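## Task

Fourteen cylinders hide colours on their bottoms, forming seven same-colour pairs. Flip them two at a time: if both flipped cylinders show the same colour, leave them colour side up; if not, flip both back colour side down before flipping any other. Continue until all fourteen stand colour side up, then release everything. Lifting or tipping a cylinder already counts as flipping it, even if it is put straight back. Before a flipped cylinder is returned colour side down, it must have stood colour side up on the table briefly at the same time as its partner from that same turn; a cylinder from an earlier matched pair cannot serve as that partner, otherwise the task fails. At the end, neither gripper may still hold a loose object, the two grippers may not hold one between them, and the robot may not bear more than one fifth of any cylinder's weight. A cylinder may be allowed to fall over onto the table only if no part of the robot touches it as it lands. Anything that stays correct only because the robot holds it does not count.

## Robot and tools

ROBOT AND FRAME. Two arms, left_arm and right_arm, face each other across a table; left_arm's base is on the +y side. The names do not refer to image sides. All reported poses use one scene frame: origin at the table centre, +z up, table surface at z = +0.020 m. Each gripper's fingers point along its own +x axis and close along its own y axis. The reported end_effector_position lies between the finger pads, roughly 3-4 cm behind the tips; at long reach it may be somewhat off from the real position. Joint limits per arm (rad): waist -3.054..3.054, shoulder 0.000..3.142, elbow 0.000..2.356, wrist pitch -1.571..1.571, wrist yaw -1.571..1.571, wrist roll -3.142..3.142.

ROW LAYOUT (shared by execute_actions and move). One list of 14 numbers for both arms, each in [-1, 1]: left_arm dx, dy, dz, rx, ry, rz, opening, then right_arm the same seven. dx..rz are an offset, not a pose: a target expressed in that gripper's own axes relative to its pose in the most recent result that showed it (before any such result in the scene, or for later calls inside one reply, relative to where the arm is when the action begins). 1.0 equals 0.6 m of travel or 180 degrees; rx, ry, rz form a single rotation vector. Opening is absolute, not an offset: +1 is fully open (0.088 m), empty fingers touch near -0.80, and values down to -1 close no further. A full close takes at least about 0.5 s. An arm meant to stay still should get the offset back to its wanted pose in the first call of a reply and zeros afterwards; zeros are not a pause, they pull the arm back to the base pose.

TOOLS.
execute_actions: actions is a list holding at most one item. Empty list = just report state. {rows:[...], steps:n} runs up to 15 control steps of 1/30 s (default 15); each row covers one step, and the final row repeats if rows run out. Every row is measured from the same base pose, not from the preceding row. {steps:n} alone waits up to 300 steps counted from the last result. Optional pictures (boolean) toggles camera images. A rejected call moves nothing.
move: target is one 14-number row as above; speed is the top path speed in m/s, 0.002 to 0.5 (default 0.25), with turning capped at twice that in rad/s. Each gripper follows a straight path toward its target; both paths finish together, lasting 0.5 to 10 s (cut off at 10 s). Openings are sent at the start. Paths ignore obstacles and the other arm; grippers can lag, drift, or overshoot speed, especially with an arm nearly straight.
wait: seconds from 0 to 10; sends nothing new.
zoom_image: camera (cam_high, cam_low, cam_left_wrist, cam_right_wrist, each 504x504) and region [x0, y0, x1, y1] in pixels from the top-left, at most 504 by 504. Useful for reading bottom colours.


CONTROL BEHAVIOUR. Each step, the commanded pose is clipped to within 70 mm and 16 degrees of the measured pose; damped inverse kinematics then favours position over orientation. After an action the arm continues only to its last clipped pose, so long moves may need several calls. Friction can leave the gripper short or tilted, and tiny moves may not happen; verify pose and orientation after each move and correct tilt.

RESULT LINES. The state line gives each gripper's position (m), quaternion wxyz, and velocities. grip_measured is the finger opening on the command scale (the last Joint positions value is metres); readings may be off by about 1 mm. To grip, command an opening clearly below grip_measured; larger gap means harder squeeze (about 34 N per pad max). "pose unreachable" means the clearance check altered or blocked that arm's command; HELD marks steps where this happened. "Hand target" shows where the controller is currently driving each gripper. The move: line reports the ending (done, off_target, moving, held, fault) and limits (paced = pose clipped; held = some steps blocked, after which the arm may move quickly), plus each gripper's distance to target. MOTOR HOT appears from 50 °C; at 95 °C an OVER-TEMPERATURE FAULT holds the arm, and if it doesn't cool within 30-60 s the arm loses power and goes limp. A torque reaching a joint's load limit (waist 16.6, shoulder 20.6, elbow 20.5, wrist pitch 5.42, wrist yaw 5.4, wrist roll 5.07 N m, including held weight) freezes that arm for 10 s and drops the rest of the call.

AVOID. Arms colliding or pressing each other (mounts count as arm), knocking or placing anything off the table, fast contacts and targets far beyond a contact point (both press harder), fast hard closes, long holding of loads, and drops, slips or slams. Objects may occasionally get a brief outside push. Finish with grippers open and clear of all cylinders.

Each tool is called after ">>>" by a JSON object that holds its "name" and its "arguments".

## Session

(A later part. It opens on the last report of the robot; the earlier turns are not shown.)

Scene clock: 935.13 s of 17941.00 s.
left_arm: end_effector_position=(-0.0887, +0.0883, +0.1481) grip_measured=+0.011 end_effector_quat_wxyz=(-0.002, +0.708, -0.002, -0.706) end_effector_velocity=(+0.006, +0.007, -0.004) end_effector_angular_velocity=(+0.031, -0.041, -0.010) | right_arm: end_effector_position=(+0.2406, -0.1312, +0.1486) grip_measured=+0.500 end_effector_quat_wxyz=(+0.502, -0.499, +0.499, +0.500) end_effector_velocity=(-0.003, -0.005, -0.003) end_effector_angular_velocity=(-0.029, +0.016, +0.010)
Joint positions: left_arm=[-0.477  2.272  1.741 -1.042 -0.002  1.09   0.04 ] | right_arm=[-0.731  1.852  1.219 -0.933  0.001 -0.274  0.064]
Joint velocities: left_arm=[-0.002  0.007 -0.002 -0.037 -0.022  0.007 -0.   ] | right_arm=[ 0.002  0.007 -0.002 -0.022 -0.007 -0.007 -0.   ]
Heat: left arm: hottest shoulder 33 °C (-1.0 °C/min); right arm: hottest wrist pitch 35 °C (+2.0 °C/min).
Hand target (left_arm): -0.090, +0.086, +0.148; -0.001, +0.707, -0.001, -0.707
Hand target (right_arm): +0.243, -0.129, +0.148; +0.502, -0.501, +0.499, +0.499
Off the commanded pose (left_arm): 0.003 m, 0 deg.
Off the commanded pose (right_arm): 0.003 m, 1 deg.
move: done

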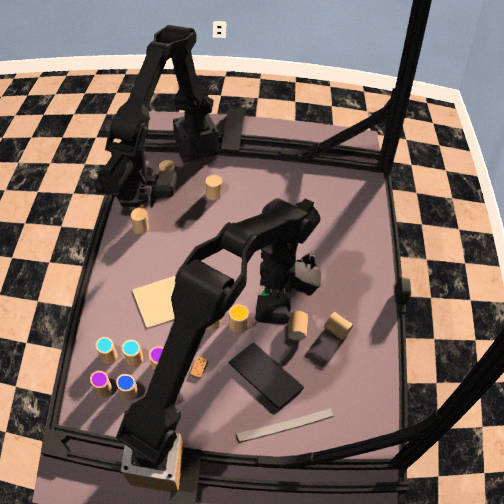

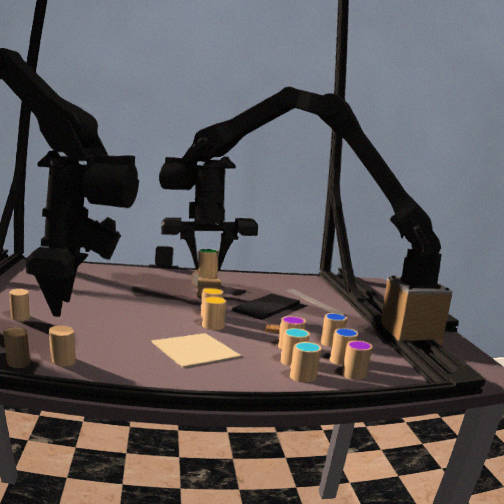

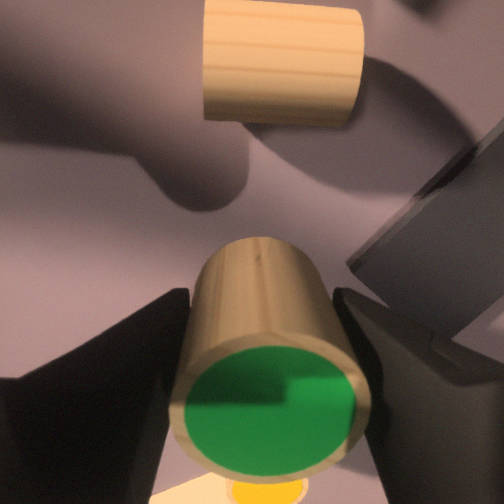

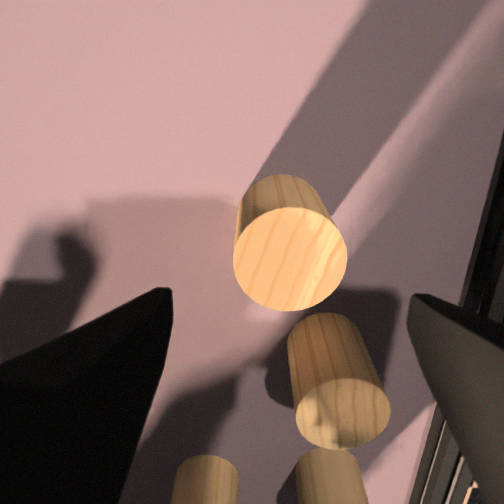

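>>> {"name": "move", "arguments": {"target": [0.12,0.012,0,0,0,0,-0.3,0.1285,-0.006,-0.006,0,0,0,0.5], "speed": 0.08}}

Scene clock: 940.33 s of 17941.00 s.
left_arm: end_effector_position=(-0.0911, +0.0790, +0.0828) grip_measured=+0.010 end_effector_quat_wxyz=(+0.002, +0.706, -0.007, -0.709) end_effector_velocity=(+0.006, +0.001, -0.001) end_effector_angular_velocity=(+0.001, -0.025, -0.005) | right_arm: end_effector_position=(+0.2452, -0.1310, +0.0765) grip_measured=+0.500 end_effector_quat_wxyz=(+0.506, -0.497, +0.493, +0.503) end_effector_velocity=(-0.001, -0.004, -0.001) end_effector_angular_velocity=(-0.010, +0.010, +0.020)
Joint positions: left_arm=[-0.472  2.395  1.68  -0.843 -0.002  1.096  0.039] | right_arm=[-0.744  1.986  1.076 -0.641  0.001 -0.288  0.064]
Joint velocities: left_arm=[ 0.002 -0.002 -0.007 -0.007 -0.022  0.007 -0.   ] | right_arm=[-0.002 -0.002 -0.007 -0.007 -0.007 -0.022 -0.   ]
Heat: left arm: hottest shoulder 34 °C (+1.0 °C/min); right arm: hottest elbow 34 °C (+0.0 °C/min).
Hand target (left_arm): -0.088, +0.081, +0.076; -0.002, +0.708, -0.001, -0.706
Hand target (right_arm): +0.245, -0.135, +0.072; +0.502, -0.500, +0.499, +0.500
Off the commanded pose (left_arm): 0.008 m, 1 deg.
Off the commanded pose (right_arm): 0.006 m, 1 deg.
move: done

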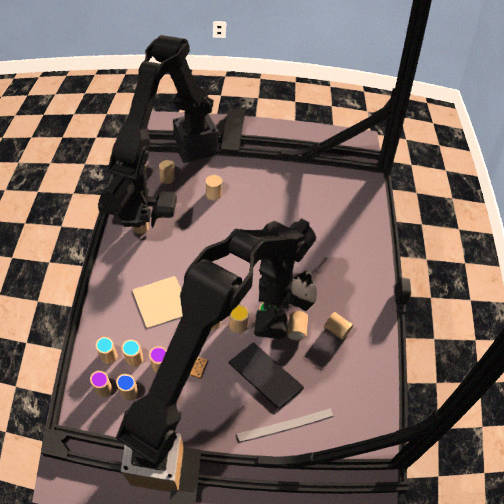

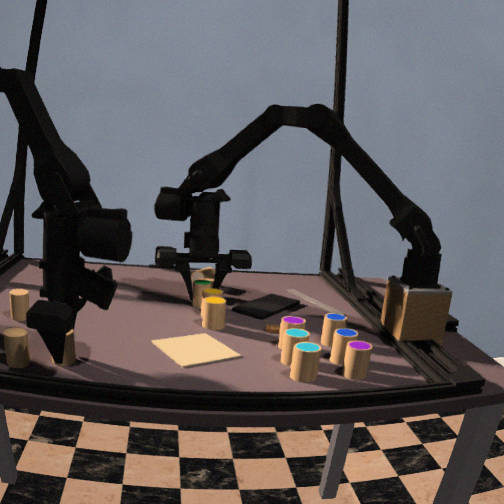

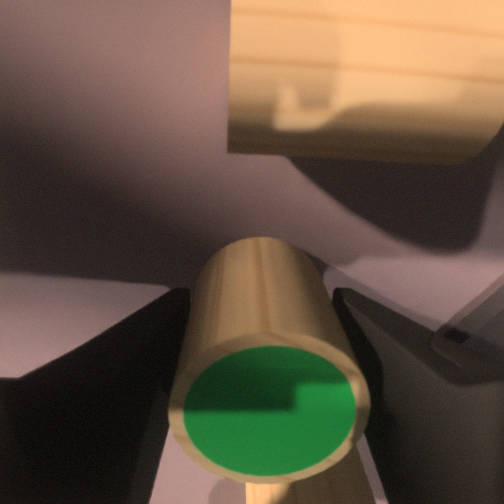

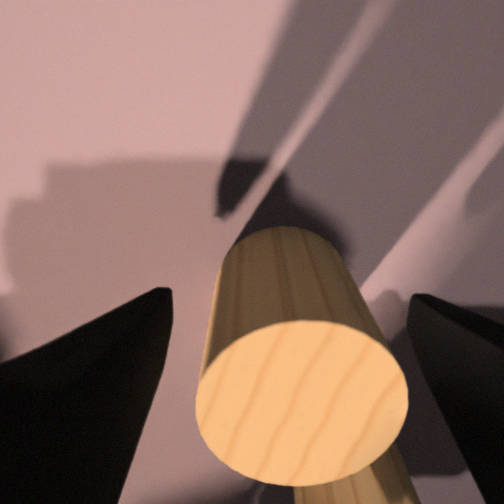

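>>> {"name": "execute_actions", "arguments": {"actions": [{"rows":[[0.005,0,0,0,0,0,-0.3,0,0,0,0,0,0,-0.3],[0.005,0,0,0,0,0,-0.3,0,0,0,0,0,0,-0.3],[0.005,0,0,0,0,0,0.4,0,0,0,0,0,0,-0.3]],"steps":11}], "pictures": false}}

>>> {"name": "move", "arguments": {"target": [-0.13,0,0,0,0,0,0.4,-0.13,0,0,0,0,0,-0.3], "speed": 0.2}}

>>> {"name": "move", "arguments": {"target": [-0.253,0.047,-0.355,0,0,0.503,0.5,-0.252,0.19,0.117,0,-0.51,0,-0.3], "speed": 0.4}}

Scene clock: 947.60 s of 17941.00 s.
left_arm: end_effector_position=(-0.0916, +0.0778, +0.0823) grip_measured=+0.376 end_effector_quat_wxyz=(+0.004, +0.705, -0.008, -0.710) end_effector_velocity=(+0.001, +0.007, -0.001) end_effector_angular_velocity=(+0.027, -0.006, +0.005) | right_arm: end_effector_position=(+0.2450, -0.1316, +0.0760) grip_measured=-0.001 end_effector_quat_wxyz=(+0.506, -0.497, +0.495, +0.503) end_effector_velocity=(-0.003, -0.001, +0.000) end_effector_angular_velocity=(-0.001, +0.023, +0.020)
Joint positions: left_arm=[-0.472  2.396  1.679 -0.836 -0.002  1.096  0.057] | right_arm=[-0.745  1.987  1.075 -0.641 -0.    -0.288  0.039]
Joint velocities: left_arm=[-0.002 -0.002 -0.007 -0.022  0.007 -0.007  0.012] | right_arm=[-0.002 -0.002 -0.002 -0.007 -0.022 -0.022 -0.   ]
Heat: left arm: hottest shoulder 34 °C (+1.0 °C/min); right arm: hottest wrist pitch 34 °C (-1.0 °C/min).
Hand target (left_arm): -0.091, +0.079, +0.080; +0.002, +0.706, -0.007, -0.709
Hand target (right_arm): +0.245, -0.131, +0.076; +0.507, -0.497, +0.494, +0.503
Off the commanded pose (left_arm): 0.003 m, 0 deg.
Off the commanded pose (right_arm): 0.001 m, 0 deg.
Steps of this call (steps 1 to 207: nothing new was sent; steps 208 to 218: all 11 steps of this action). Readings (end_effector_position):
208: left_arm (-0.0910, +0.0789, +0.0824) | right_arm (+0.2452, -0.1313, +0.0760)
209: left_arm (-0.0910, +0.0789, +0.0824) | right_arm (+0.2452, -0.1313, +0.0760)
211: left_arm (-0.0911, +0.0787, +0.0824) | right_arm (+0.2452, -0.1313, +0.0760)
215: left_arm (-0.0916, +0.0778, +0.0823) | right_arm (+0.2450, -0.1316, +0.0760)
218: the state above

Scene clock: 948.77 s of 17941.00 s.
left_arm: end_effector_position=(-0.0896, +0.0817, +0.1549) grip_measured=+0.400 end_effector_quat_wxyz=(-0.001, +0.707, -0.004, -0.707) end_effector_velocity=(-0.000, -0.000, +0.001) end_effector_angular_velocity=(-0.001, -0.008, +0.005) | right_arm: end_effector_position=(+0.2433, -0.1366, +0.1471) grip_measured=-0.001 end_effector_quat_wxyz=(+0.499, -0.501, +0.501, +0.499) end_effector_velocity=(-0.000, -0.001, +0.001) end_effector_angular_velocity=(-0.000, +0.008, +0.020)
Joint positions: left_arm=[-0.472  2.284  1.79  -1.073 -0.002  1.096  0.059] | right_arm=[-0.744  1.845  1.204 -0.934 -0.    -0.288  0.039]
Joint velocities: left_arm=[-0.002  0.002  0.007 -0.007 -0.007 -0.007 -0.   ] | right_arm=[-0.002 -0.002  0.002 -0.007 -0.007 -0.022 -0.   ]
Heat: left arm: hottest shoulder 35 °C (+2.0 °C/min); right arm: hottest wrist pitch 34 °C (-1.0 °C/min).
Hand target (left_arm): -0.091, +0.079, +0.160; +0.004, +0.705, -0.008, -0.709
Hand target (right_arm): +0.244, -0.133, +0.154; +0.506, -0.497, +0.494, +0.503
Off the commanded pose (left_arm): 0.006 m, 1 deg.
Off the commanded pose (right_arm): 0.008 m, 1 deg.
move: done

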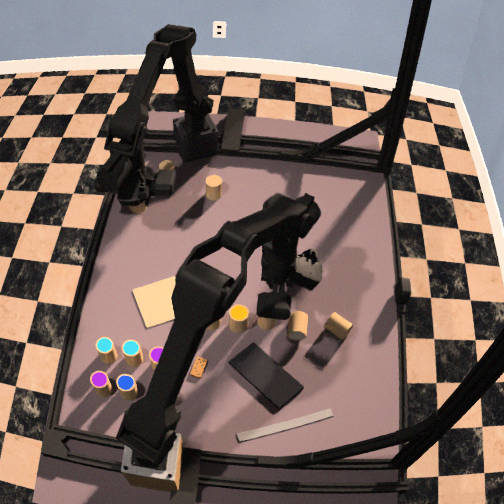

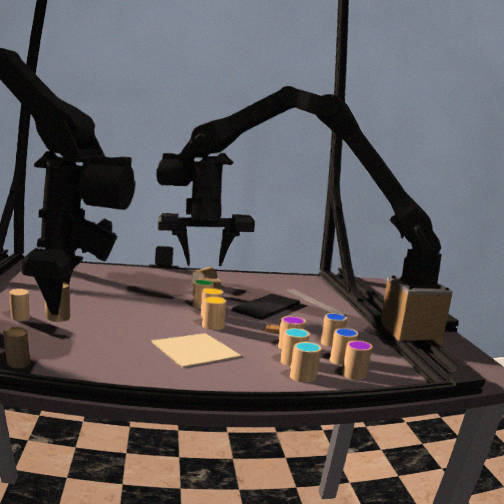

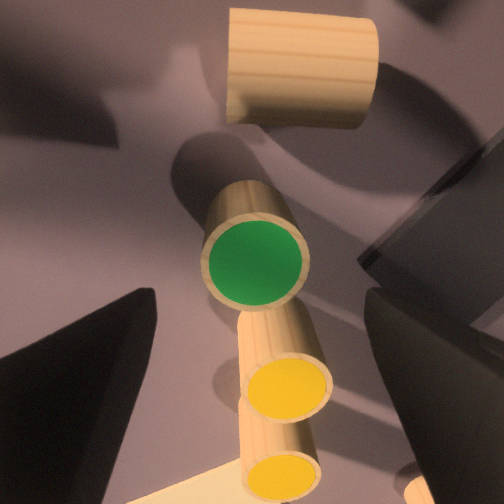

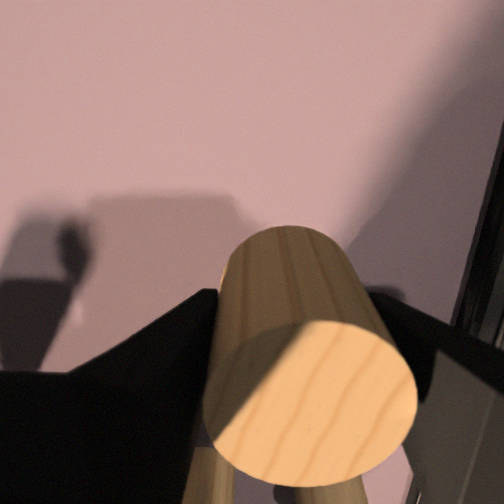

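Scene clock: 951.33 s of 17941.00 s.
left_arm: end_effector_position=(+0.1225, +0.0507, +0.3134) grip_measured=+0.500 end_effector_quat_wxyz=(+0.502, +0.493, -0.510, -0.495) end_effector_velocity=(+0.000, +0.001, -0.005) end_effector_angular_velocity=(+0.017, -0.006, +0.005) | right_arm: end_effector_position=(+0.1286, -0.0658, +0.3031) grip_measured=+0.000 end_effector_quat_wxyz=(+0.702, +0.015, -0.011, +0.712) end_effector_velocity=(+0.002, -0.000, -0.007) end_effector_angular_velocity=(-0.022, -0.009, -0.010)
Joint positions: left_arm=[0.051 1.64  0.532 1.133 0.052 1.576 0.063] | right_arm=[-0.365  1.428  0.417  1.048  0.078  0.003  0.039]
Joint velocities: left_arm=[-0.002  0.002 -0.007 -0.007 -0.007  0.007  0.   ] | right_arm=[-0.002  0.007 -0.007 -0.007  0.007 -0.007 -0.   ]
Heat: left arm: hottest shoulder 35 °C (+2.0 °C/min); right arm: hottest wrist pitch 34 °C (-1.0 °C/min).
Hand target (left_arm): +0.123, +0.052, +0.309; +0.500, +0.495, -0.508, -0.497
Hand target (right_arm): +0.128, -0.067, +0.298; +0.703, +0.010, -0.008, +0.712
Off the commanded pose (left_arm): 0.007 m, 1 deg.
Off the commanded pose (right_arm): 0.005 m, 1 deg.
move: done

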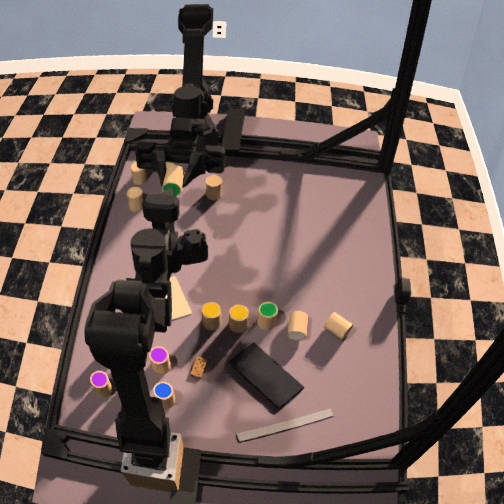

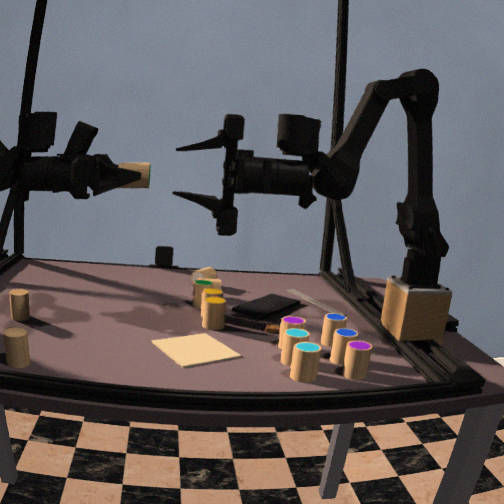

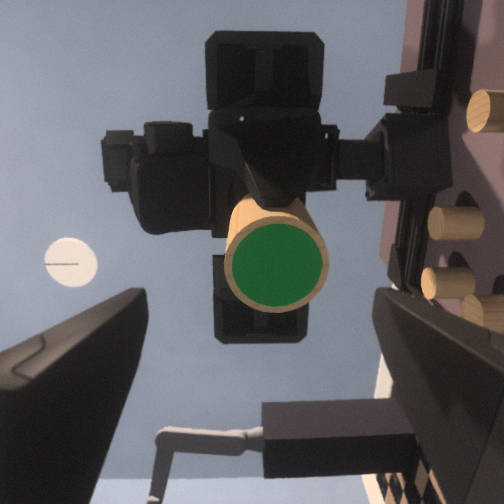

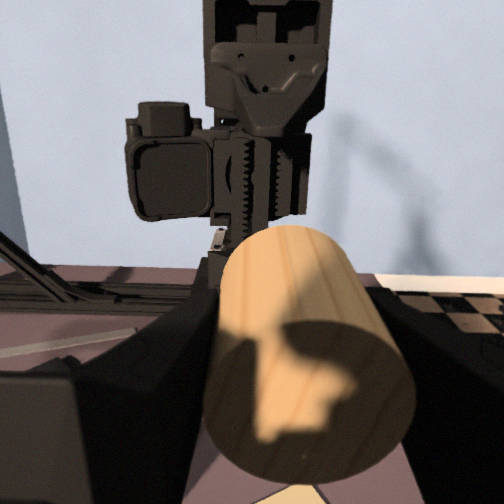

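>>> {"name": "move", "arguments": {"target": [0.136,-0.011,-0.001,0,0,-0.004,0.5,0,0,0,0,0,0,-0.3], "speed": 0.15}}

>>> {"name": "execute_actions", "arguments": {"actions": [{"rows":[[0,0,0,0,0,0,-0.3,0,0,0,0,0,0,-0.3]],"steps":11}], "pictures": false}}

>>> {"name": "move", "arguments": {"target": [-0.06,0,0,0,0,0,-0.3,-0.06,0,0,0,0,0,0.5], "speed": 0.1}}

>>> {"name": "move", "arguments": {"target": [0.008,-0.252,0.16,0,0,-0.498,-0.3,-0.185,-0.236,-0.25,0,0.511,0,0.5], "speed": 0.4}}

Scene clock: 965.93 s of 17941.00 s.
left_arm: end_effector_position=(+0.1235, -0.0281, +0.3076) grip_measured=+0.500 end_effector_quat_wxyz=(+0.499, +0.496, -0.506, -0.499) end_effector_velocity=(-0.000, +0.000, -0.004) end_effector_angular_velocity=(+0.012, +0.008, +0.005) | right_arm: end_effector_position=(+0.1285, -0.0659, +0.3014) grip_measured=+0.000 end_effector_quat_wxyz=(+0.702, +0.013, -0.009, +0.712) end_effector_velocity=(+0.002, +0.000, +0.000) end_effector_angular_velocity=(-0.002, -0.008, -0.000)
Joint positions: left_arm=[0.044 1.898 0.855 1.053 0.045 1.576 0.064] | right_arm=[-0.365  1.431  0.415  1.048  0.078  0.002  0.039]
Joint velocities: left_arm=[-0.002  0.002 -0.002 -0.007 -0.007 -0.007  0.   ] | right_arm=[-0.007 -0.002  0.002 -0.007 -0.007 -0.007  0.   ]
Heat: left arm: hottest shoulder 33 °C (+0.0 °C/min); right arm: hottest wrist pitch 36 °C (+3.0 °C/min).
Hand target (left_arm): +0.122, -0.031, +0.309; +0.499, +0.496, -0.507, -0.498
Hand target (right_arm): +0.129, -0.066, +0.303; +0.702, +0.015, -0.011, +0.712
Off the commanded pose (left_arm): 0.003 m, 0 deg.
Off the commanded pose (right_arm): 0.002 m, 0 deg.
move: done

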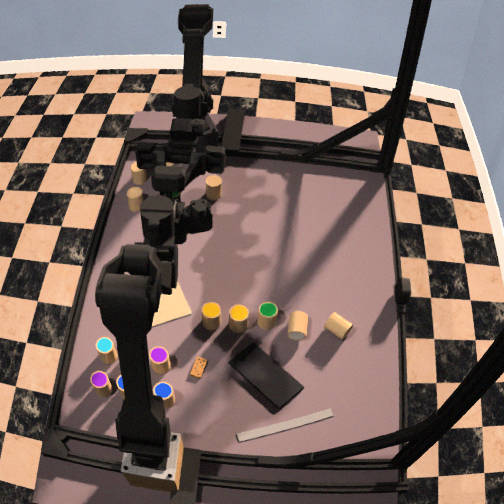

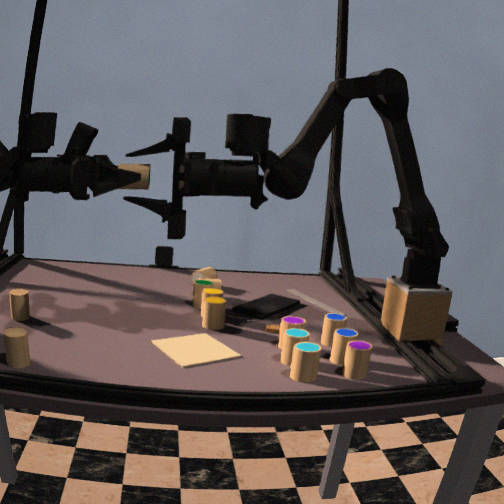

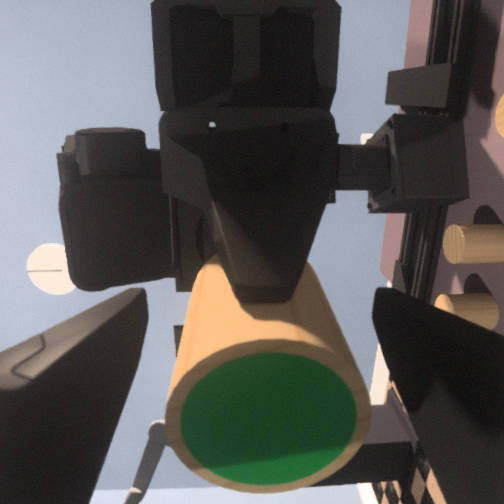

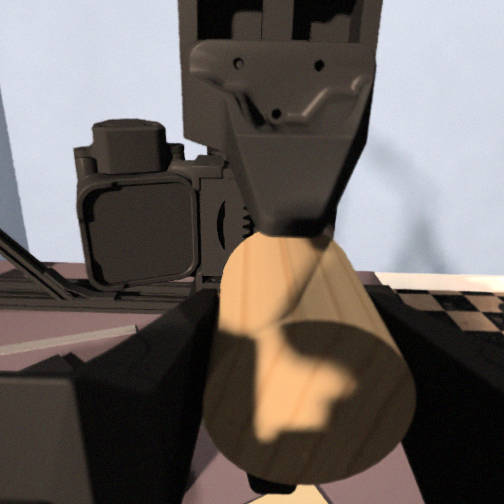

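Scene clock: 966.30 s of 17941.00 s.
left_arm: end_effector_position=(+0.1235, -0.0281, +0.3075) grip_measured=+0.011 end_effector_quat_wxyz=(+0.499, +0.497, -0.506, -0.499) end_effector_velocity=(-0.003, +0.001, -0.001) end_effector_angular_velocity=(+0.007, +0.008, -0.000) | right_arm: end_effector_position=(+0.1285, -0.0659, +0.3013) grip_measured=+0.000 end_effector_quat_wxyz=(+0.702, +0.013, -0.009, +0.712) end_effector_velocity=(-0.000, -0.001, -0.002) end_effector_angular_velocity=(-0.007, -0.008, +0.005)
Joint positions: left_arm=[0.044 1.898 0.855 1.053 0.045 1.576 0.04 ] | right_arm=[-0.365  1.431  0.415  1.047  0.078  0.002  0.039]
Joint velocities: left_arm=[-0.007 -0.002 -0.002 -0.007 -0.007 -0.007 -0.   ] | right_arm=[-0.002 -0.002 -0.002 -0.007 -0.007 -0.007 -0.   ]
Heat: left arm: hottest shoulder 33 °C (+0.0 °C/min); right arm: hottest wrist pitch 36 °C (+3.0 °C/min).
Hand target (left_arm): +0.123, -0.028, +0.307; +0.499, +0.497, -0.506, -0.499
Hand target (right_arm): +0.128, -0.066, +0.301; +0.702, +0.013, -0.009, +0.712
Off the commanded pose (left_arm): 0.000 m, 0 deg.
Off the commanded pose (right_arm): 0.000 m, 0 deg.
Steps of this call (steps 1 to 11: all 11 steps of this action). Readings (end_effector_position):
1: left_arm (+0.1235, -0.0281, +0.3076) | right_arm (+0.1285, -0.0659, +0.3014)
2: left_arm (+0.1235, -0.0281, +0.3076) | right_arm (+0.1285, -0.0659, +0.3014)
4: left_arm (+0.1235, -0.0281, +0.3076) | right_arm (+0.1285, -0.0659, +0.3014)
8: left_arm (+0.1235, -0.0281, +0.3075) | right_arm (+0.1285, -0.0659, +0.3013)
11: the state above

Scene clock: 967.33 s of 17941.00 s.
left_arm: end_effector_position=(+0.1228, +0.0055, +0.3026) grip_measured=+0.011 end_effector_quat_wxyz=(+0.496, +0.499, -0.503, -0.502) end_effector_velocity=(+0.002, +0.002, +0.002) end_effector_angular_velocity=(-0.007, +0.007, +0.020) | right_arm: end_effector_position=(+0.1288, -0.0990, +0.3015) grip_measured=+0.500 end_effector_quat_wxyz=(+0.702, +0.014, -0.010, +0.712) end_effector_velocity=(+0.002, -0.002, -0.000) end_effector_angular_velocity=(-0.007, -0.008, -0.010)
Joint positions: left_arm=[0.046 1.805 0.709 1.093 0.047 1.576 0.04 ] | right_arm=[-0.352  1.269  0.303  0.999  0.09   0.002  0.063]
Joint velocities: left_arm=[-0.002 -0.007 -0.007  0.007 -0.022 -0.007 -0.   ] | right_arm=[-0.002 -0.017 -0.002 -0.022  0.007 -0.007  0.   ]
Heat: left arm: hottest shoulder 33 °C (-1.0 °C/min); right arm: hottest wrist pitch 36 °C (+3.0 °C/min).
Hand target (left_arm): +0.124, +0.008, +0.307; +0.499, +0.497, -0.506, -0.499
Hand target (right_arm): +0.129, -0.102, +0.300; +0.702, +0.013, -0.009, +0.712
Off the commanded pose (left_arm): 0.005 m, 1 deg.
Off the commanded pose (right_arm): 0.003 m, 0 deg.
move: done

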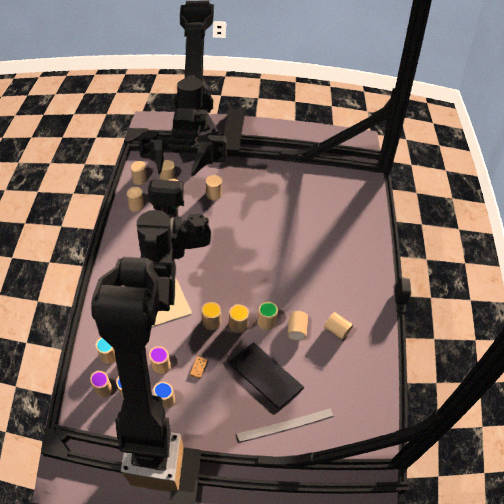

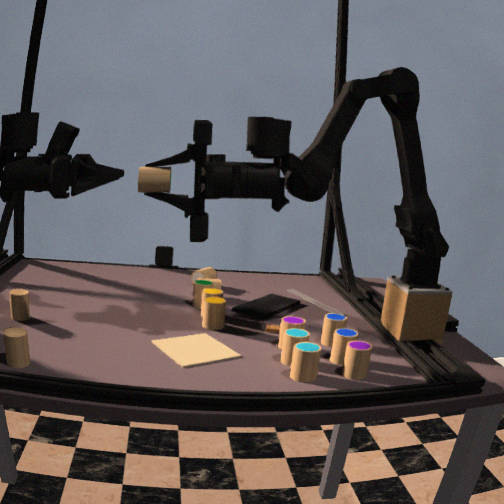

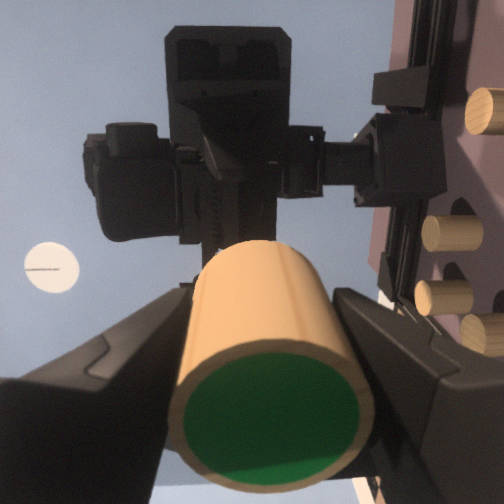

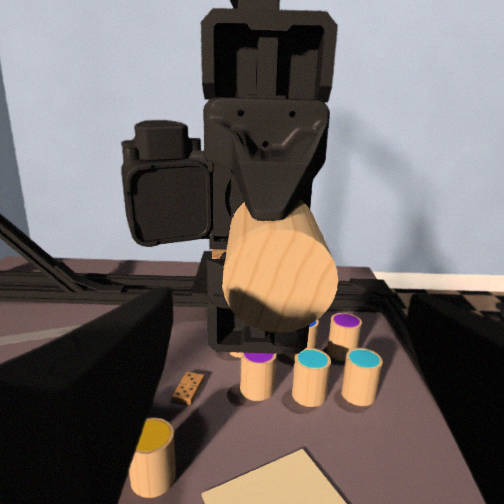

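Scene clock: 970.03 s of 17941.00 s.
left_arm: end_effector_position=(+0.0290, +0.0045, +0.1503) grip_measured=+0.010 end_effector_quat_wxyz=(-0.002, +0.709, -0.003, -0.705) end_effector_velocity=(+0.000, +0.003, -0.004) end_effector_angular_velocity=(+0.016, -0.010, -0.010) | right_arm: end_effector_position=(+0.2693, -0.2056, +0.1475) grip_measured=+0.500 end_effector_quat_wxyz=(+0.498, -0.499, +0.500, +0.503) end_effector_velocity=(-0.001, -0.002, +0.000) end_effector_angular_velocity=(-0.003, +0.010, +0.005)
Joint positions: left_arm=[-0.171  2.45   2.063 -1.184 -0.006  1.397  0.039] | right_arm=[-0.915  1.645  0.966 -0.892 -0.006 -0.46   0.064]
Joint velocities: left_arm=[-0.002  0.007 -0.002 -0.007 -0.007  0.007 -0.   ] | right_arm=[-0.002 -0.002 -0.002 -0.007 -0.007 -0.007 -0.   ]
Heat: left arm: hottest shoulder 34 °C (+0.0 °C/min); right arm: hottest wrist pitch 36 °C (+3.0 °C/min).
Hand target (left_arm): +0.027, +0.003, +0.150; -0.001, +0.708, -0.003, -0.706
Hand target (right_arm): +0.272, -0.203, +0.148; +0.499, -0.500, +0.500, +0.501
Off the commanded pose (left_arm): 0.003 m, 0 deg.
Off the commanded pose (right_arm): 0.003 m, 1 deg.
move: done

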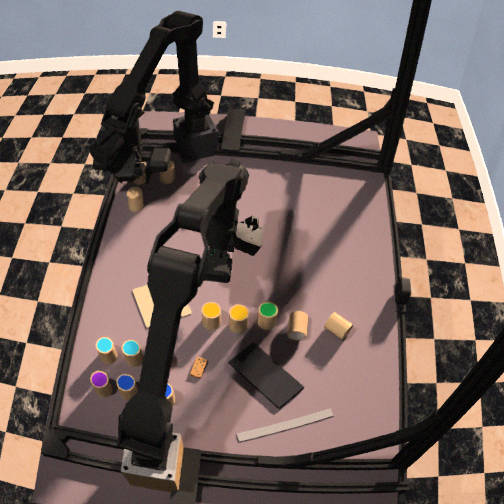

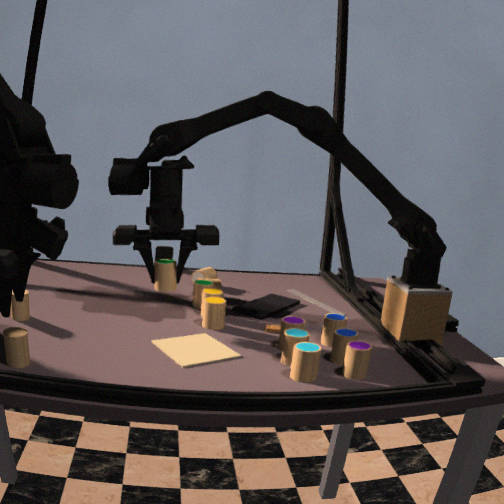

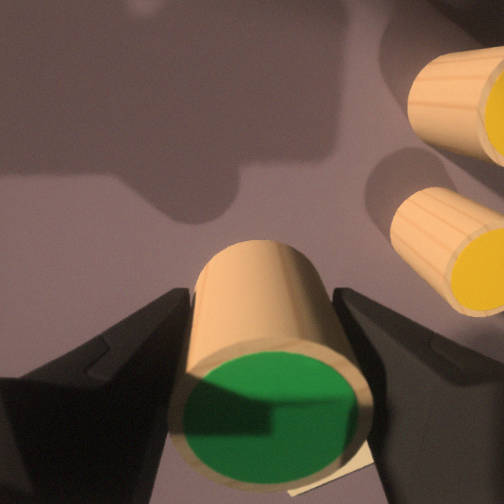

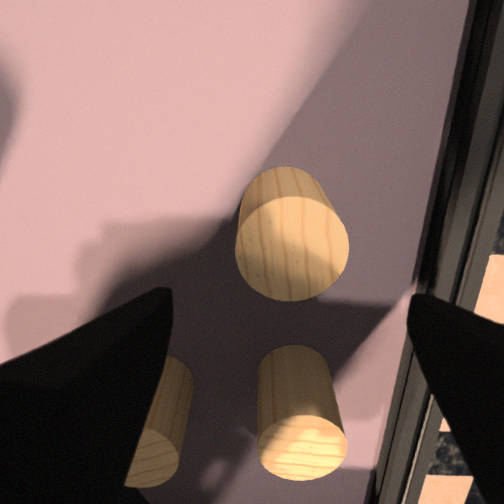

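>>> {"name": "move", "arguments": {"target": [0.1205,0,0,0,0,0,-0.3,0.129,-0.006,0,0,0,0,0.4], "speed": 0.08}}

Scene clock: 975.03 s of 17941.00 s.
left_arm: end_effector_position=(+0.0282, +0.0015, +0.0841) grip_measured=+0.010 end_effector_quat_wxyz=(+0.003, +0.708, -0.008, -0.706) end_effector_velocity=(+0.002, +0.002, +0.001) end_effector_angular_velocity=(+0.003, -0.023, +0.005) | right_arm: end_effector_position=(+0.2741, -0.2022, +0.0743) grip_measured=+0.400 end_effector_quat_wxyz=(+0.504, -0.497, +0.495, +0.504) end_effector_velocity=(-0.002, -0.003, -0.001) end_effector_angular_velocity=(-0.008, +0.012, +0.005)
Joint positions: left_arm=[-0.171  2.528  1.938 -0.966 -0.006  1.397  0.039] | right_arm=[-0.925  1.823  0.828 -0.56  -0.005 -0.471  0.059]
Joint velocities: left_arm=[-0.002 -0.002 -0.002 -0.007 -0.022 -0.007  0.   ] | right_arm=[-0.002 -0.002 -0.007 -0.007 -0.007 -0.007 -0.   ]
Heat: left arm: hottest shoulder 35 °C (+1.0 °C/min); right arm: hottest wrist pitch 35 °C (+2.0 °C/min).
Hand target (left_arm): +0.029, +0.005, +0.078; -0.002, +0.709, -0.003, -0.705
Hand target (right_arm): +0.273, -0.206, +0.070; +0.499, -0.499, +0.500, +0.502
Off the commanded pose (left_arm): 0.007 m, 1 deg.
Off the commanded pose (right_arm): 0.006 m, 1 deg.
move: done

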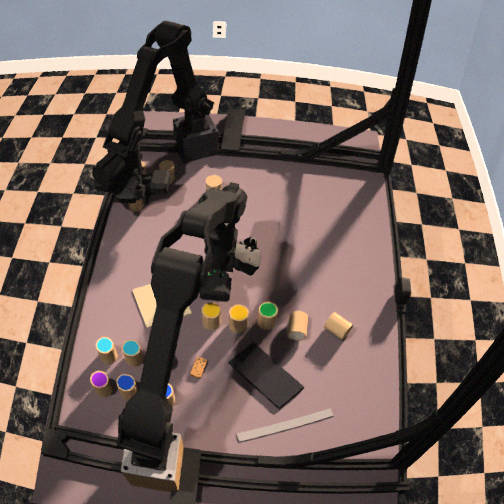

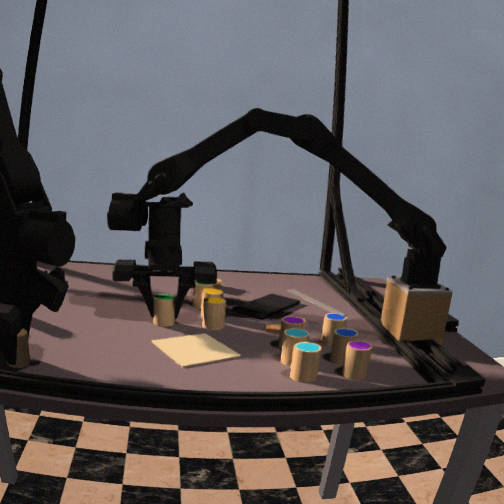

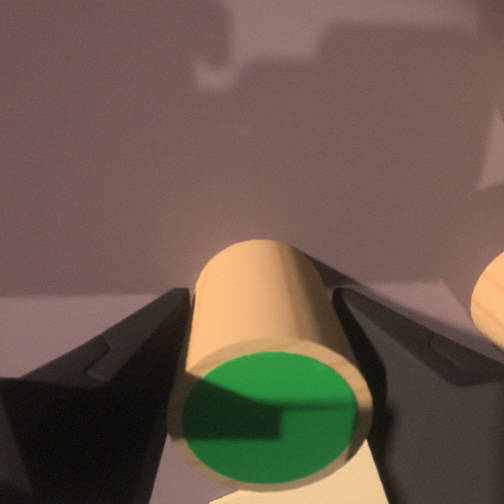

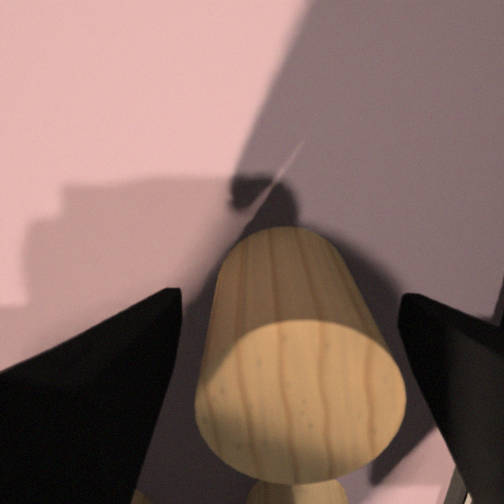

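>>> {"name": "execute_actions", "arguments": {"actions": [{"rows":[[0.006,0,0,0,0,0,-0.3,0,0,0,0,0,0,0.4],[0.006,0,0,0,0,0,-0.3,0,0,0,0,0,0,0.4],[0.006,0,0,0,0,0,-0.3,0,0,0,0,0,0,0.4],[0.006,0,0,0,0,0,0.35,0,0,0,0,0,0,0.4]],"steps":12}], "pictures": false}}

>>> {"name": "move", "arguments": {"target": [-0.13,0,0,0,0,0,0.35,0,0,0,0,0,0,0.4], "speed": 0.15}}

>>> {"name": "execute_actions", "arguments": {"actions": [{"rows":[[0,0,0,0,0,0,0.4,0,0,0,0,0,0,0.4],[0,0,0,0,0,0,0.4,0,0,0,0,0,0,0.4],[0,0,0,0,0,0,0.4,0,0,0,0,0,0,0.4],[0,0,0,0,0,0,0.4,0,0,0,0,0,0,0.4],[0,0,0,0,0,0,0.4,0,0,0,0,0,0,-0.3]],"steps":15}], "pictures": false}}

>>> {"name": "move", "arguments": {"target": [-0.248,-0.081,-0.158,0,0,0.502,0.5,-0.372,0.239,0.235,0,-0.503,0,-0.3], "speed": 0.4}}

Scene clock: 985.60 s of 17941.00 s.
left_arm: end_effector_position=(+0.0281, +0.0002, +0.0833) grip_measured=+0.327 end_effector_quat_wxyz=(+0.005, +0.708, -0.010, -0.706) end_effector_velocity=(-0.002, +0.001, +0.002) end_effector_angular_velocity=(+0.004, +0.007, +0.005) | right_arm: end_effector_position=(+0.2740, -0.2026, +0.0738) grip_measured=+0.400 end_effector_quat_wxyz=(+0.503, -0.497, +0.495, +0.504) end_effector_velocity=(-0.002, -0.003, -0.001) end_effector_angular_velocity=(-0.008, +0.012, +0.020)
Joint positions: left_arm=[-0.171  2.53   1.937 -0.958 -0.006  1.398  0.055] | right_arm=[-0.925  1.825  0.827 -0.56  -0.005 -0.471  0.059]
Joint velocities: left_arm=[-0.002 -0.002  0.002 -0.007  0.007 -0.007  0.012] | right_arm=[-0.002 -0.002 -0.007 -0.007 -0.007 -0.022 -0.   ]
Heat: left arm: hottest shoulder 36 °C (+3.0 °C/min); right arm: hottest wrist pitch 34 °C (+0.0 °C/min).
Hand target (left_arm): +0.028, +0.001, +0.081; +0.003, +0.708, -0.008, -0.706
Hand target (right_arm): +0.274, -0.202, +0.074; +0.504, -0.497, +0.495, +0.504
Off the commanded pose (left_arm): 0.003 m, 0 deg.
Off the commanded pose (right_arm): 0.001 m, 0 deg.
Steps of this call (steps 1 to 305: nothing new was sent; steps 306 to 317: all 12 steps of this action). Readings (end_effector_position):
306: left_arm (+0.0284, +0.0015, +0.0833) | right_arm (+0.2740, -0.2026, +0.0738)
307: left_arm (+0.0284, +0.0015, +0.0833) | right_arm (+0.2740, -0.2026, +0.0738)
309: left_arm (+0.0283, +0.0012, +0.0833) | right_arm (+0.2740, -0.2026, +0.0738)
313: left_arm (+0.0281, +0.0002, +0.0833) | right_arm (+0.2740, -0.2026, +0.0738)
317: the state above

Scene clock: 986.80 s of 17941.00 s.
left_arm: end_effector_position=(+0.0290, +0.0050, +0.1536) grip_measured=+0.350 end_effector_quat_wxyz=(-0.002, +0.709, -0.003, -0.705) end_effector_velocity=(+0.000, +0.000, +0.004) end_effector_angular_velocity=(-0.001, +0.008, +0.010) | right_arm: end_effector_position=(+0.2740, -0.2026, +0.0737) grip_measured=+0.400 end_effector_quat_wxyz=(+0.503, -0.498, +0.495, +0.504) end_effector_velocity=(-0.001, -0.002, +0.000) end_effector_angular_velocity=(-0.003, +0.010, -0.010)
Joint positions: left_arm=[-0.171  2.444  2.067 -1.192 -0.006  1.398  0.056] | right_arm=[-0.925  1.825  0.827 -0.56  -0.005 -0.471  0.059]
Joint velocities: left_arm=[ 0.002 -0.007  0.002 -0.007  0.007 -0.007  0.   ] | right_arm=[-0.002 -0.002 -0.002 -0.007 -0.007  0.007 -0.   ]
Heat: left arm: hottest shoulder 37 °C (+4.1 °C/min); right arm: hottest wrist pitch 34 °C (-1.0 °C/min).
Hand target (left_arm): +0.028, +0.002, +0.161; +0.005, +0.708, -0.010, -0.706
Hand target (right_arm): +0.274, -0.203, +0.074; +0.503, -0.498, +0.495, +0.504
Off the commanded pose (left_arm): 0.008 m, 1 deg.
Off the commanded pose (right_arm): 0.000 m, 0 deg.
move: done

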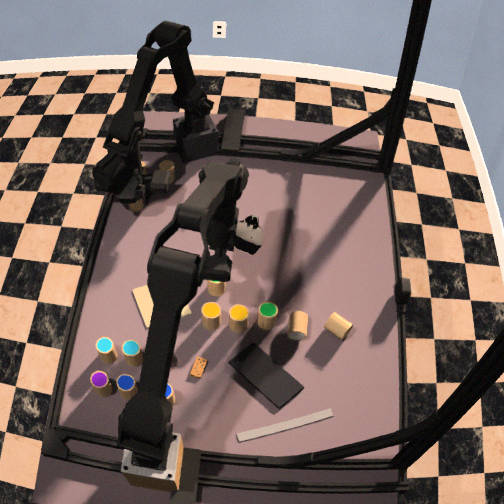

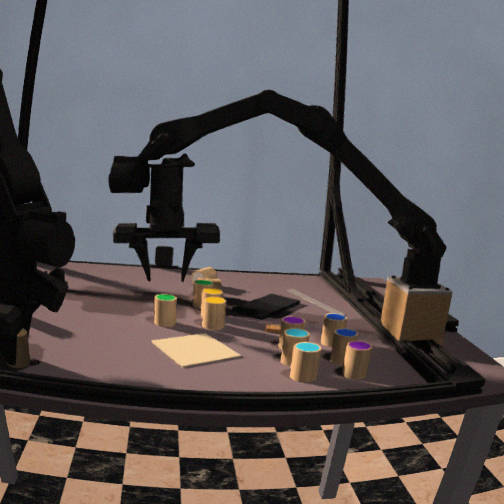

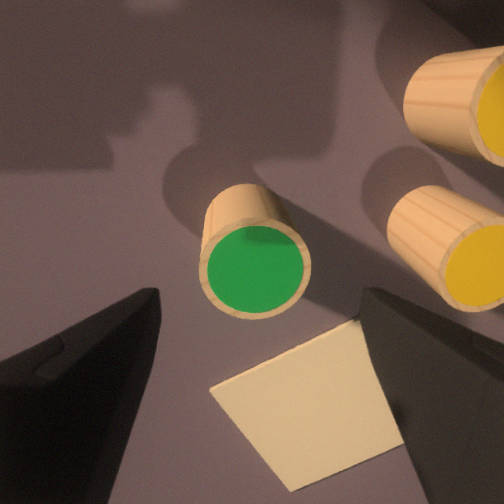

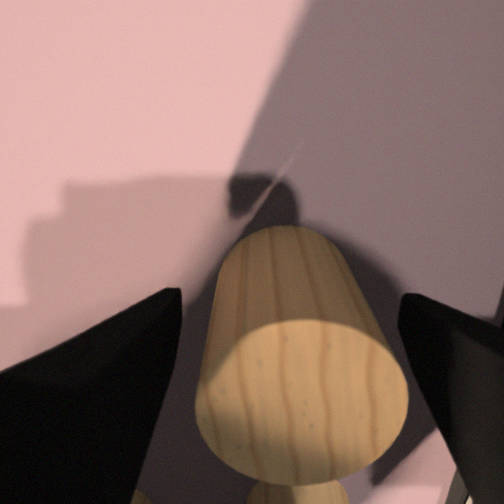

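Scene clock: 987.30 s of 17941.00 s.
left_arm: end_effector_position=(+0.0290, +0.0050, +0.1536) grip_measured=+0.400 end_effector_quat_wxyz=(-0.002, +0.709, -0.003, -0.705) end_effector_velocity=(-0.002, +0.001, +0.002) end_effector_angular_velocity=(+0.006, +0.021, +0.010) | right_arm: end_effector_position=(+0.2739, -0.2027, +0.0737) grip_measured=+0.000 end_effector_quat_wxyz=(+0.503, -0.498, +0.495, +0.504) end_effector_velocity=(-0.001, -0.002, +0.000) end_effector_angular_velocity=(-0.003, +0.010, -0.010)
Joint positions: left_arm=[-0.171  2.444  2.067 -1.192 -0.006  1.398  0.059] | right_arm=[-0.925  1.825  0.827 -0.56  -0.005 -0.471  0.039]
Joint velocities: left_arm=[ 0.002 -0.002  0.002 -0.007  0.022 -0.007 -0.   ] | right_arm=[-0.002 -0.002 -0.002 -0.007 -0.007  0.007 -0.   ]
Heat: left arm: hottest shoulder 37 °C (+4.0 °C/min); right arm: hottest wrist pitch 34 °C (-1.0 °C/min).
Hand target (left_arm): +0.029, +0.005, +0.154; -0.002, +0.709, -0.003, -0.705
Hand target (right_arm): +0.274, -0.203, +0.074; +0.503, -0.497, +0.495, +0.504
Off the commanded pose (left_arm): 0.000 m, 0 deg.
Off the commanded pose (right_arm): 0.000 m, 0 deg.
Steps of this call (steps 1 to 15: all 15 steps of this action). Readings (end_effector_position):
1: left_arm (+0.0290, +0.0050, +0.1536) | right_arm (+0.2740, -0.2026, +0.0737)
2: left_arm (+0.0290, +0.0050, +0.1536) | right_arm (+0.2740, -0.2026, +0.0737)
4: left_arm (+0.0290, +0.0050, +0.1536) | right_arm (+0.2740, -0.2026, +0.0737)
8: left_arm (+0.0290, +0.0050, +0.1536) | right_arm (+0.2739, -0.2027, +0.0737)
15: the state above

Scene clock: 990.10 s of 17941.00 s.
left_arm: end_effector_position=(+0.1224, +0.0512, +0.3090) grip_measured=+0.500 end_effector_quat_wxyz=(+0.499, +0.495, -0.510, -0.496) end_effector_velocity=(+0.000, +0.001, +0.001) end_effector_angular_velocity=(-0.012, +0.007, +0.005) | right_arm: end_effector_position=(+0.1282, -0.0669, +0.2988) grip_measured=-0.001 end_effector_quat_wxyz=(+0.701, +0.009, -0.006, +0.713) end_effector_velocity=(-0.000, -0.000, +0.003) end_effector_angular_velocity=(+0.017, -0.006, +0.005)
Joint positions: left_arm=[0.052 1.65  0.526 1.141 0.054 1.58  0.063] | right_arm=[-0.366  1.427  0.41   1.038  0.074  0.003  0.039]
Joint velocities: left_arm=[-0.002  0.002 -0.007  0.022 -0.007 -0.007 -0.   ] | right_arm=[-0.002  0.002 -0.002  0.022 -0.007 -0.007 -0.   ]
Heat: left arm: hottest shoulder 37 °C (+4.0 °C/min); right arm: hottest wrist pitch 34 °C (-1.0 °C/min).
Hand target (left_arm): +0.123, +0.052, +0.304; +0.497, +0.497, -0.507, -0.499
Hand target (right_arm): +0.128, -0.066, +0.298; +0.701, +0.008, -0.006, +0.713
Off the commanded pose (left_arm): 0.007 m, 1 deg.
Off the commanded pose (right_arm): 0.002 m, 1 deg.
move: done

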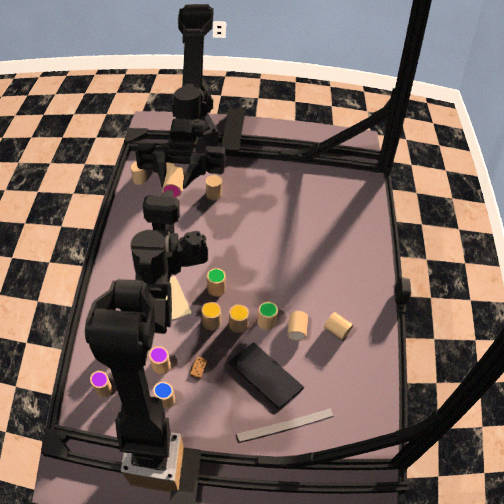

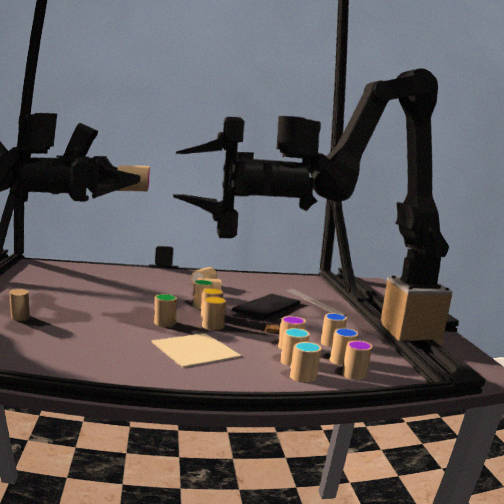

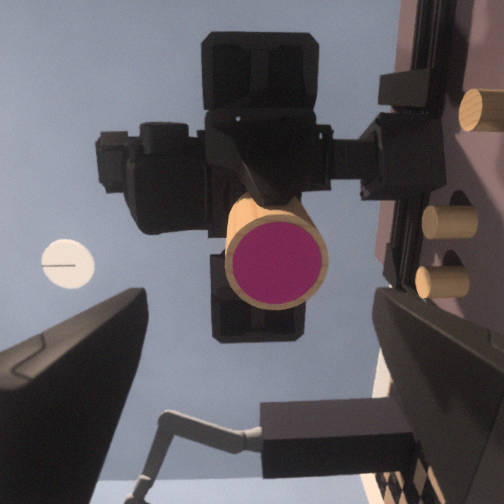

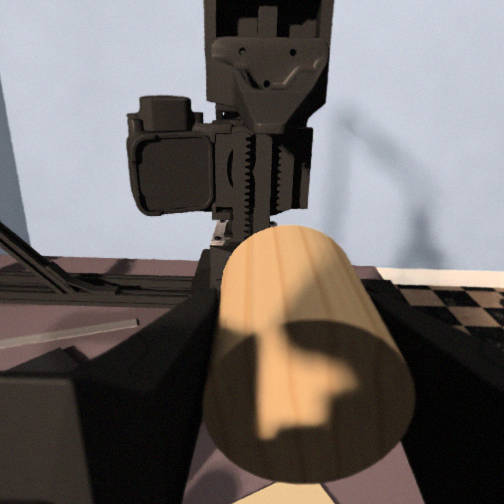

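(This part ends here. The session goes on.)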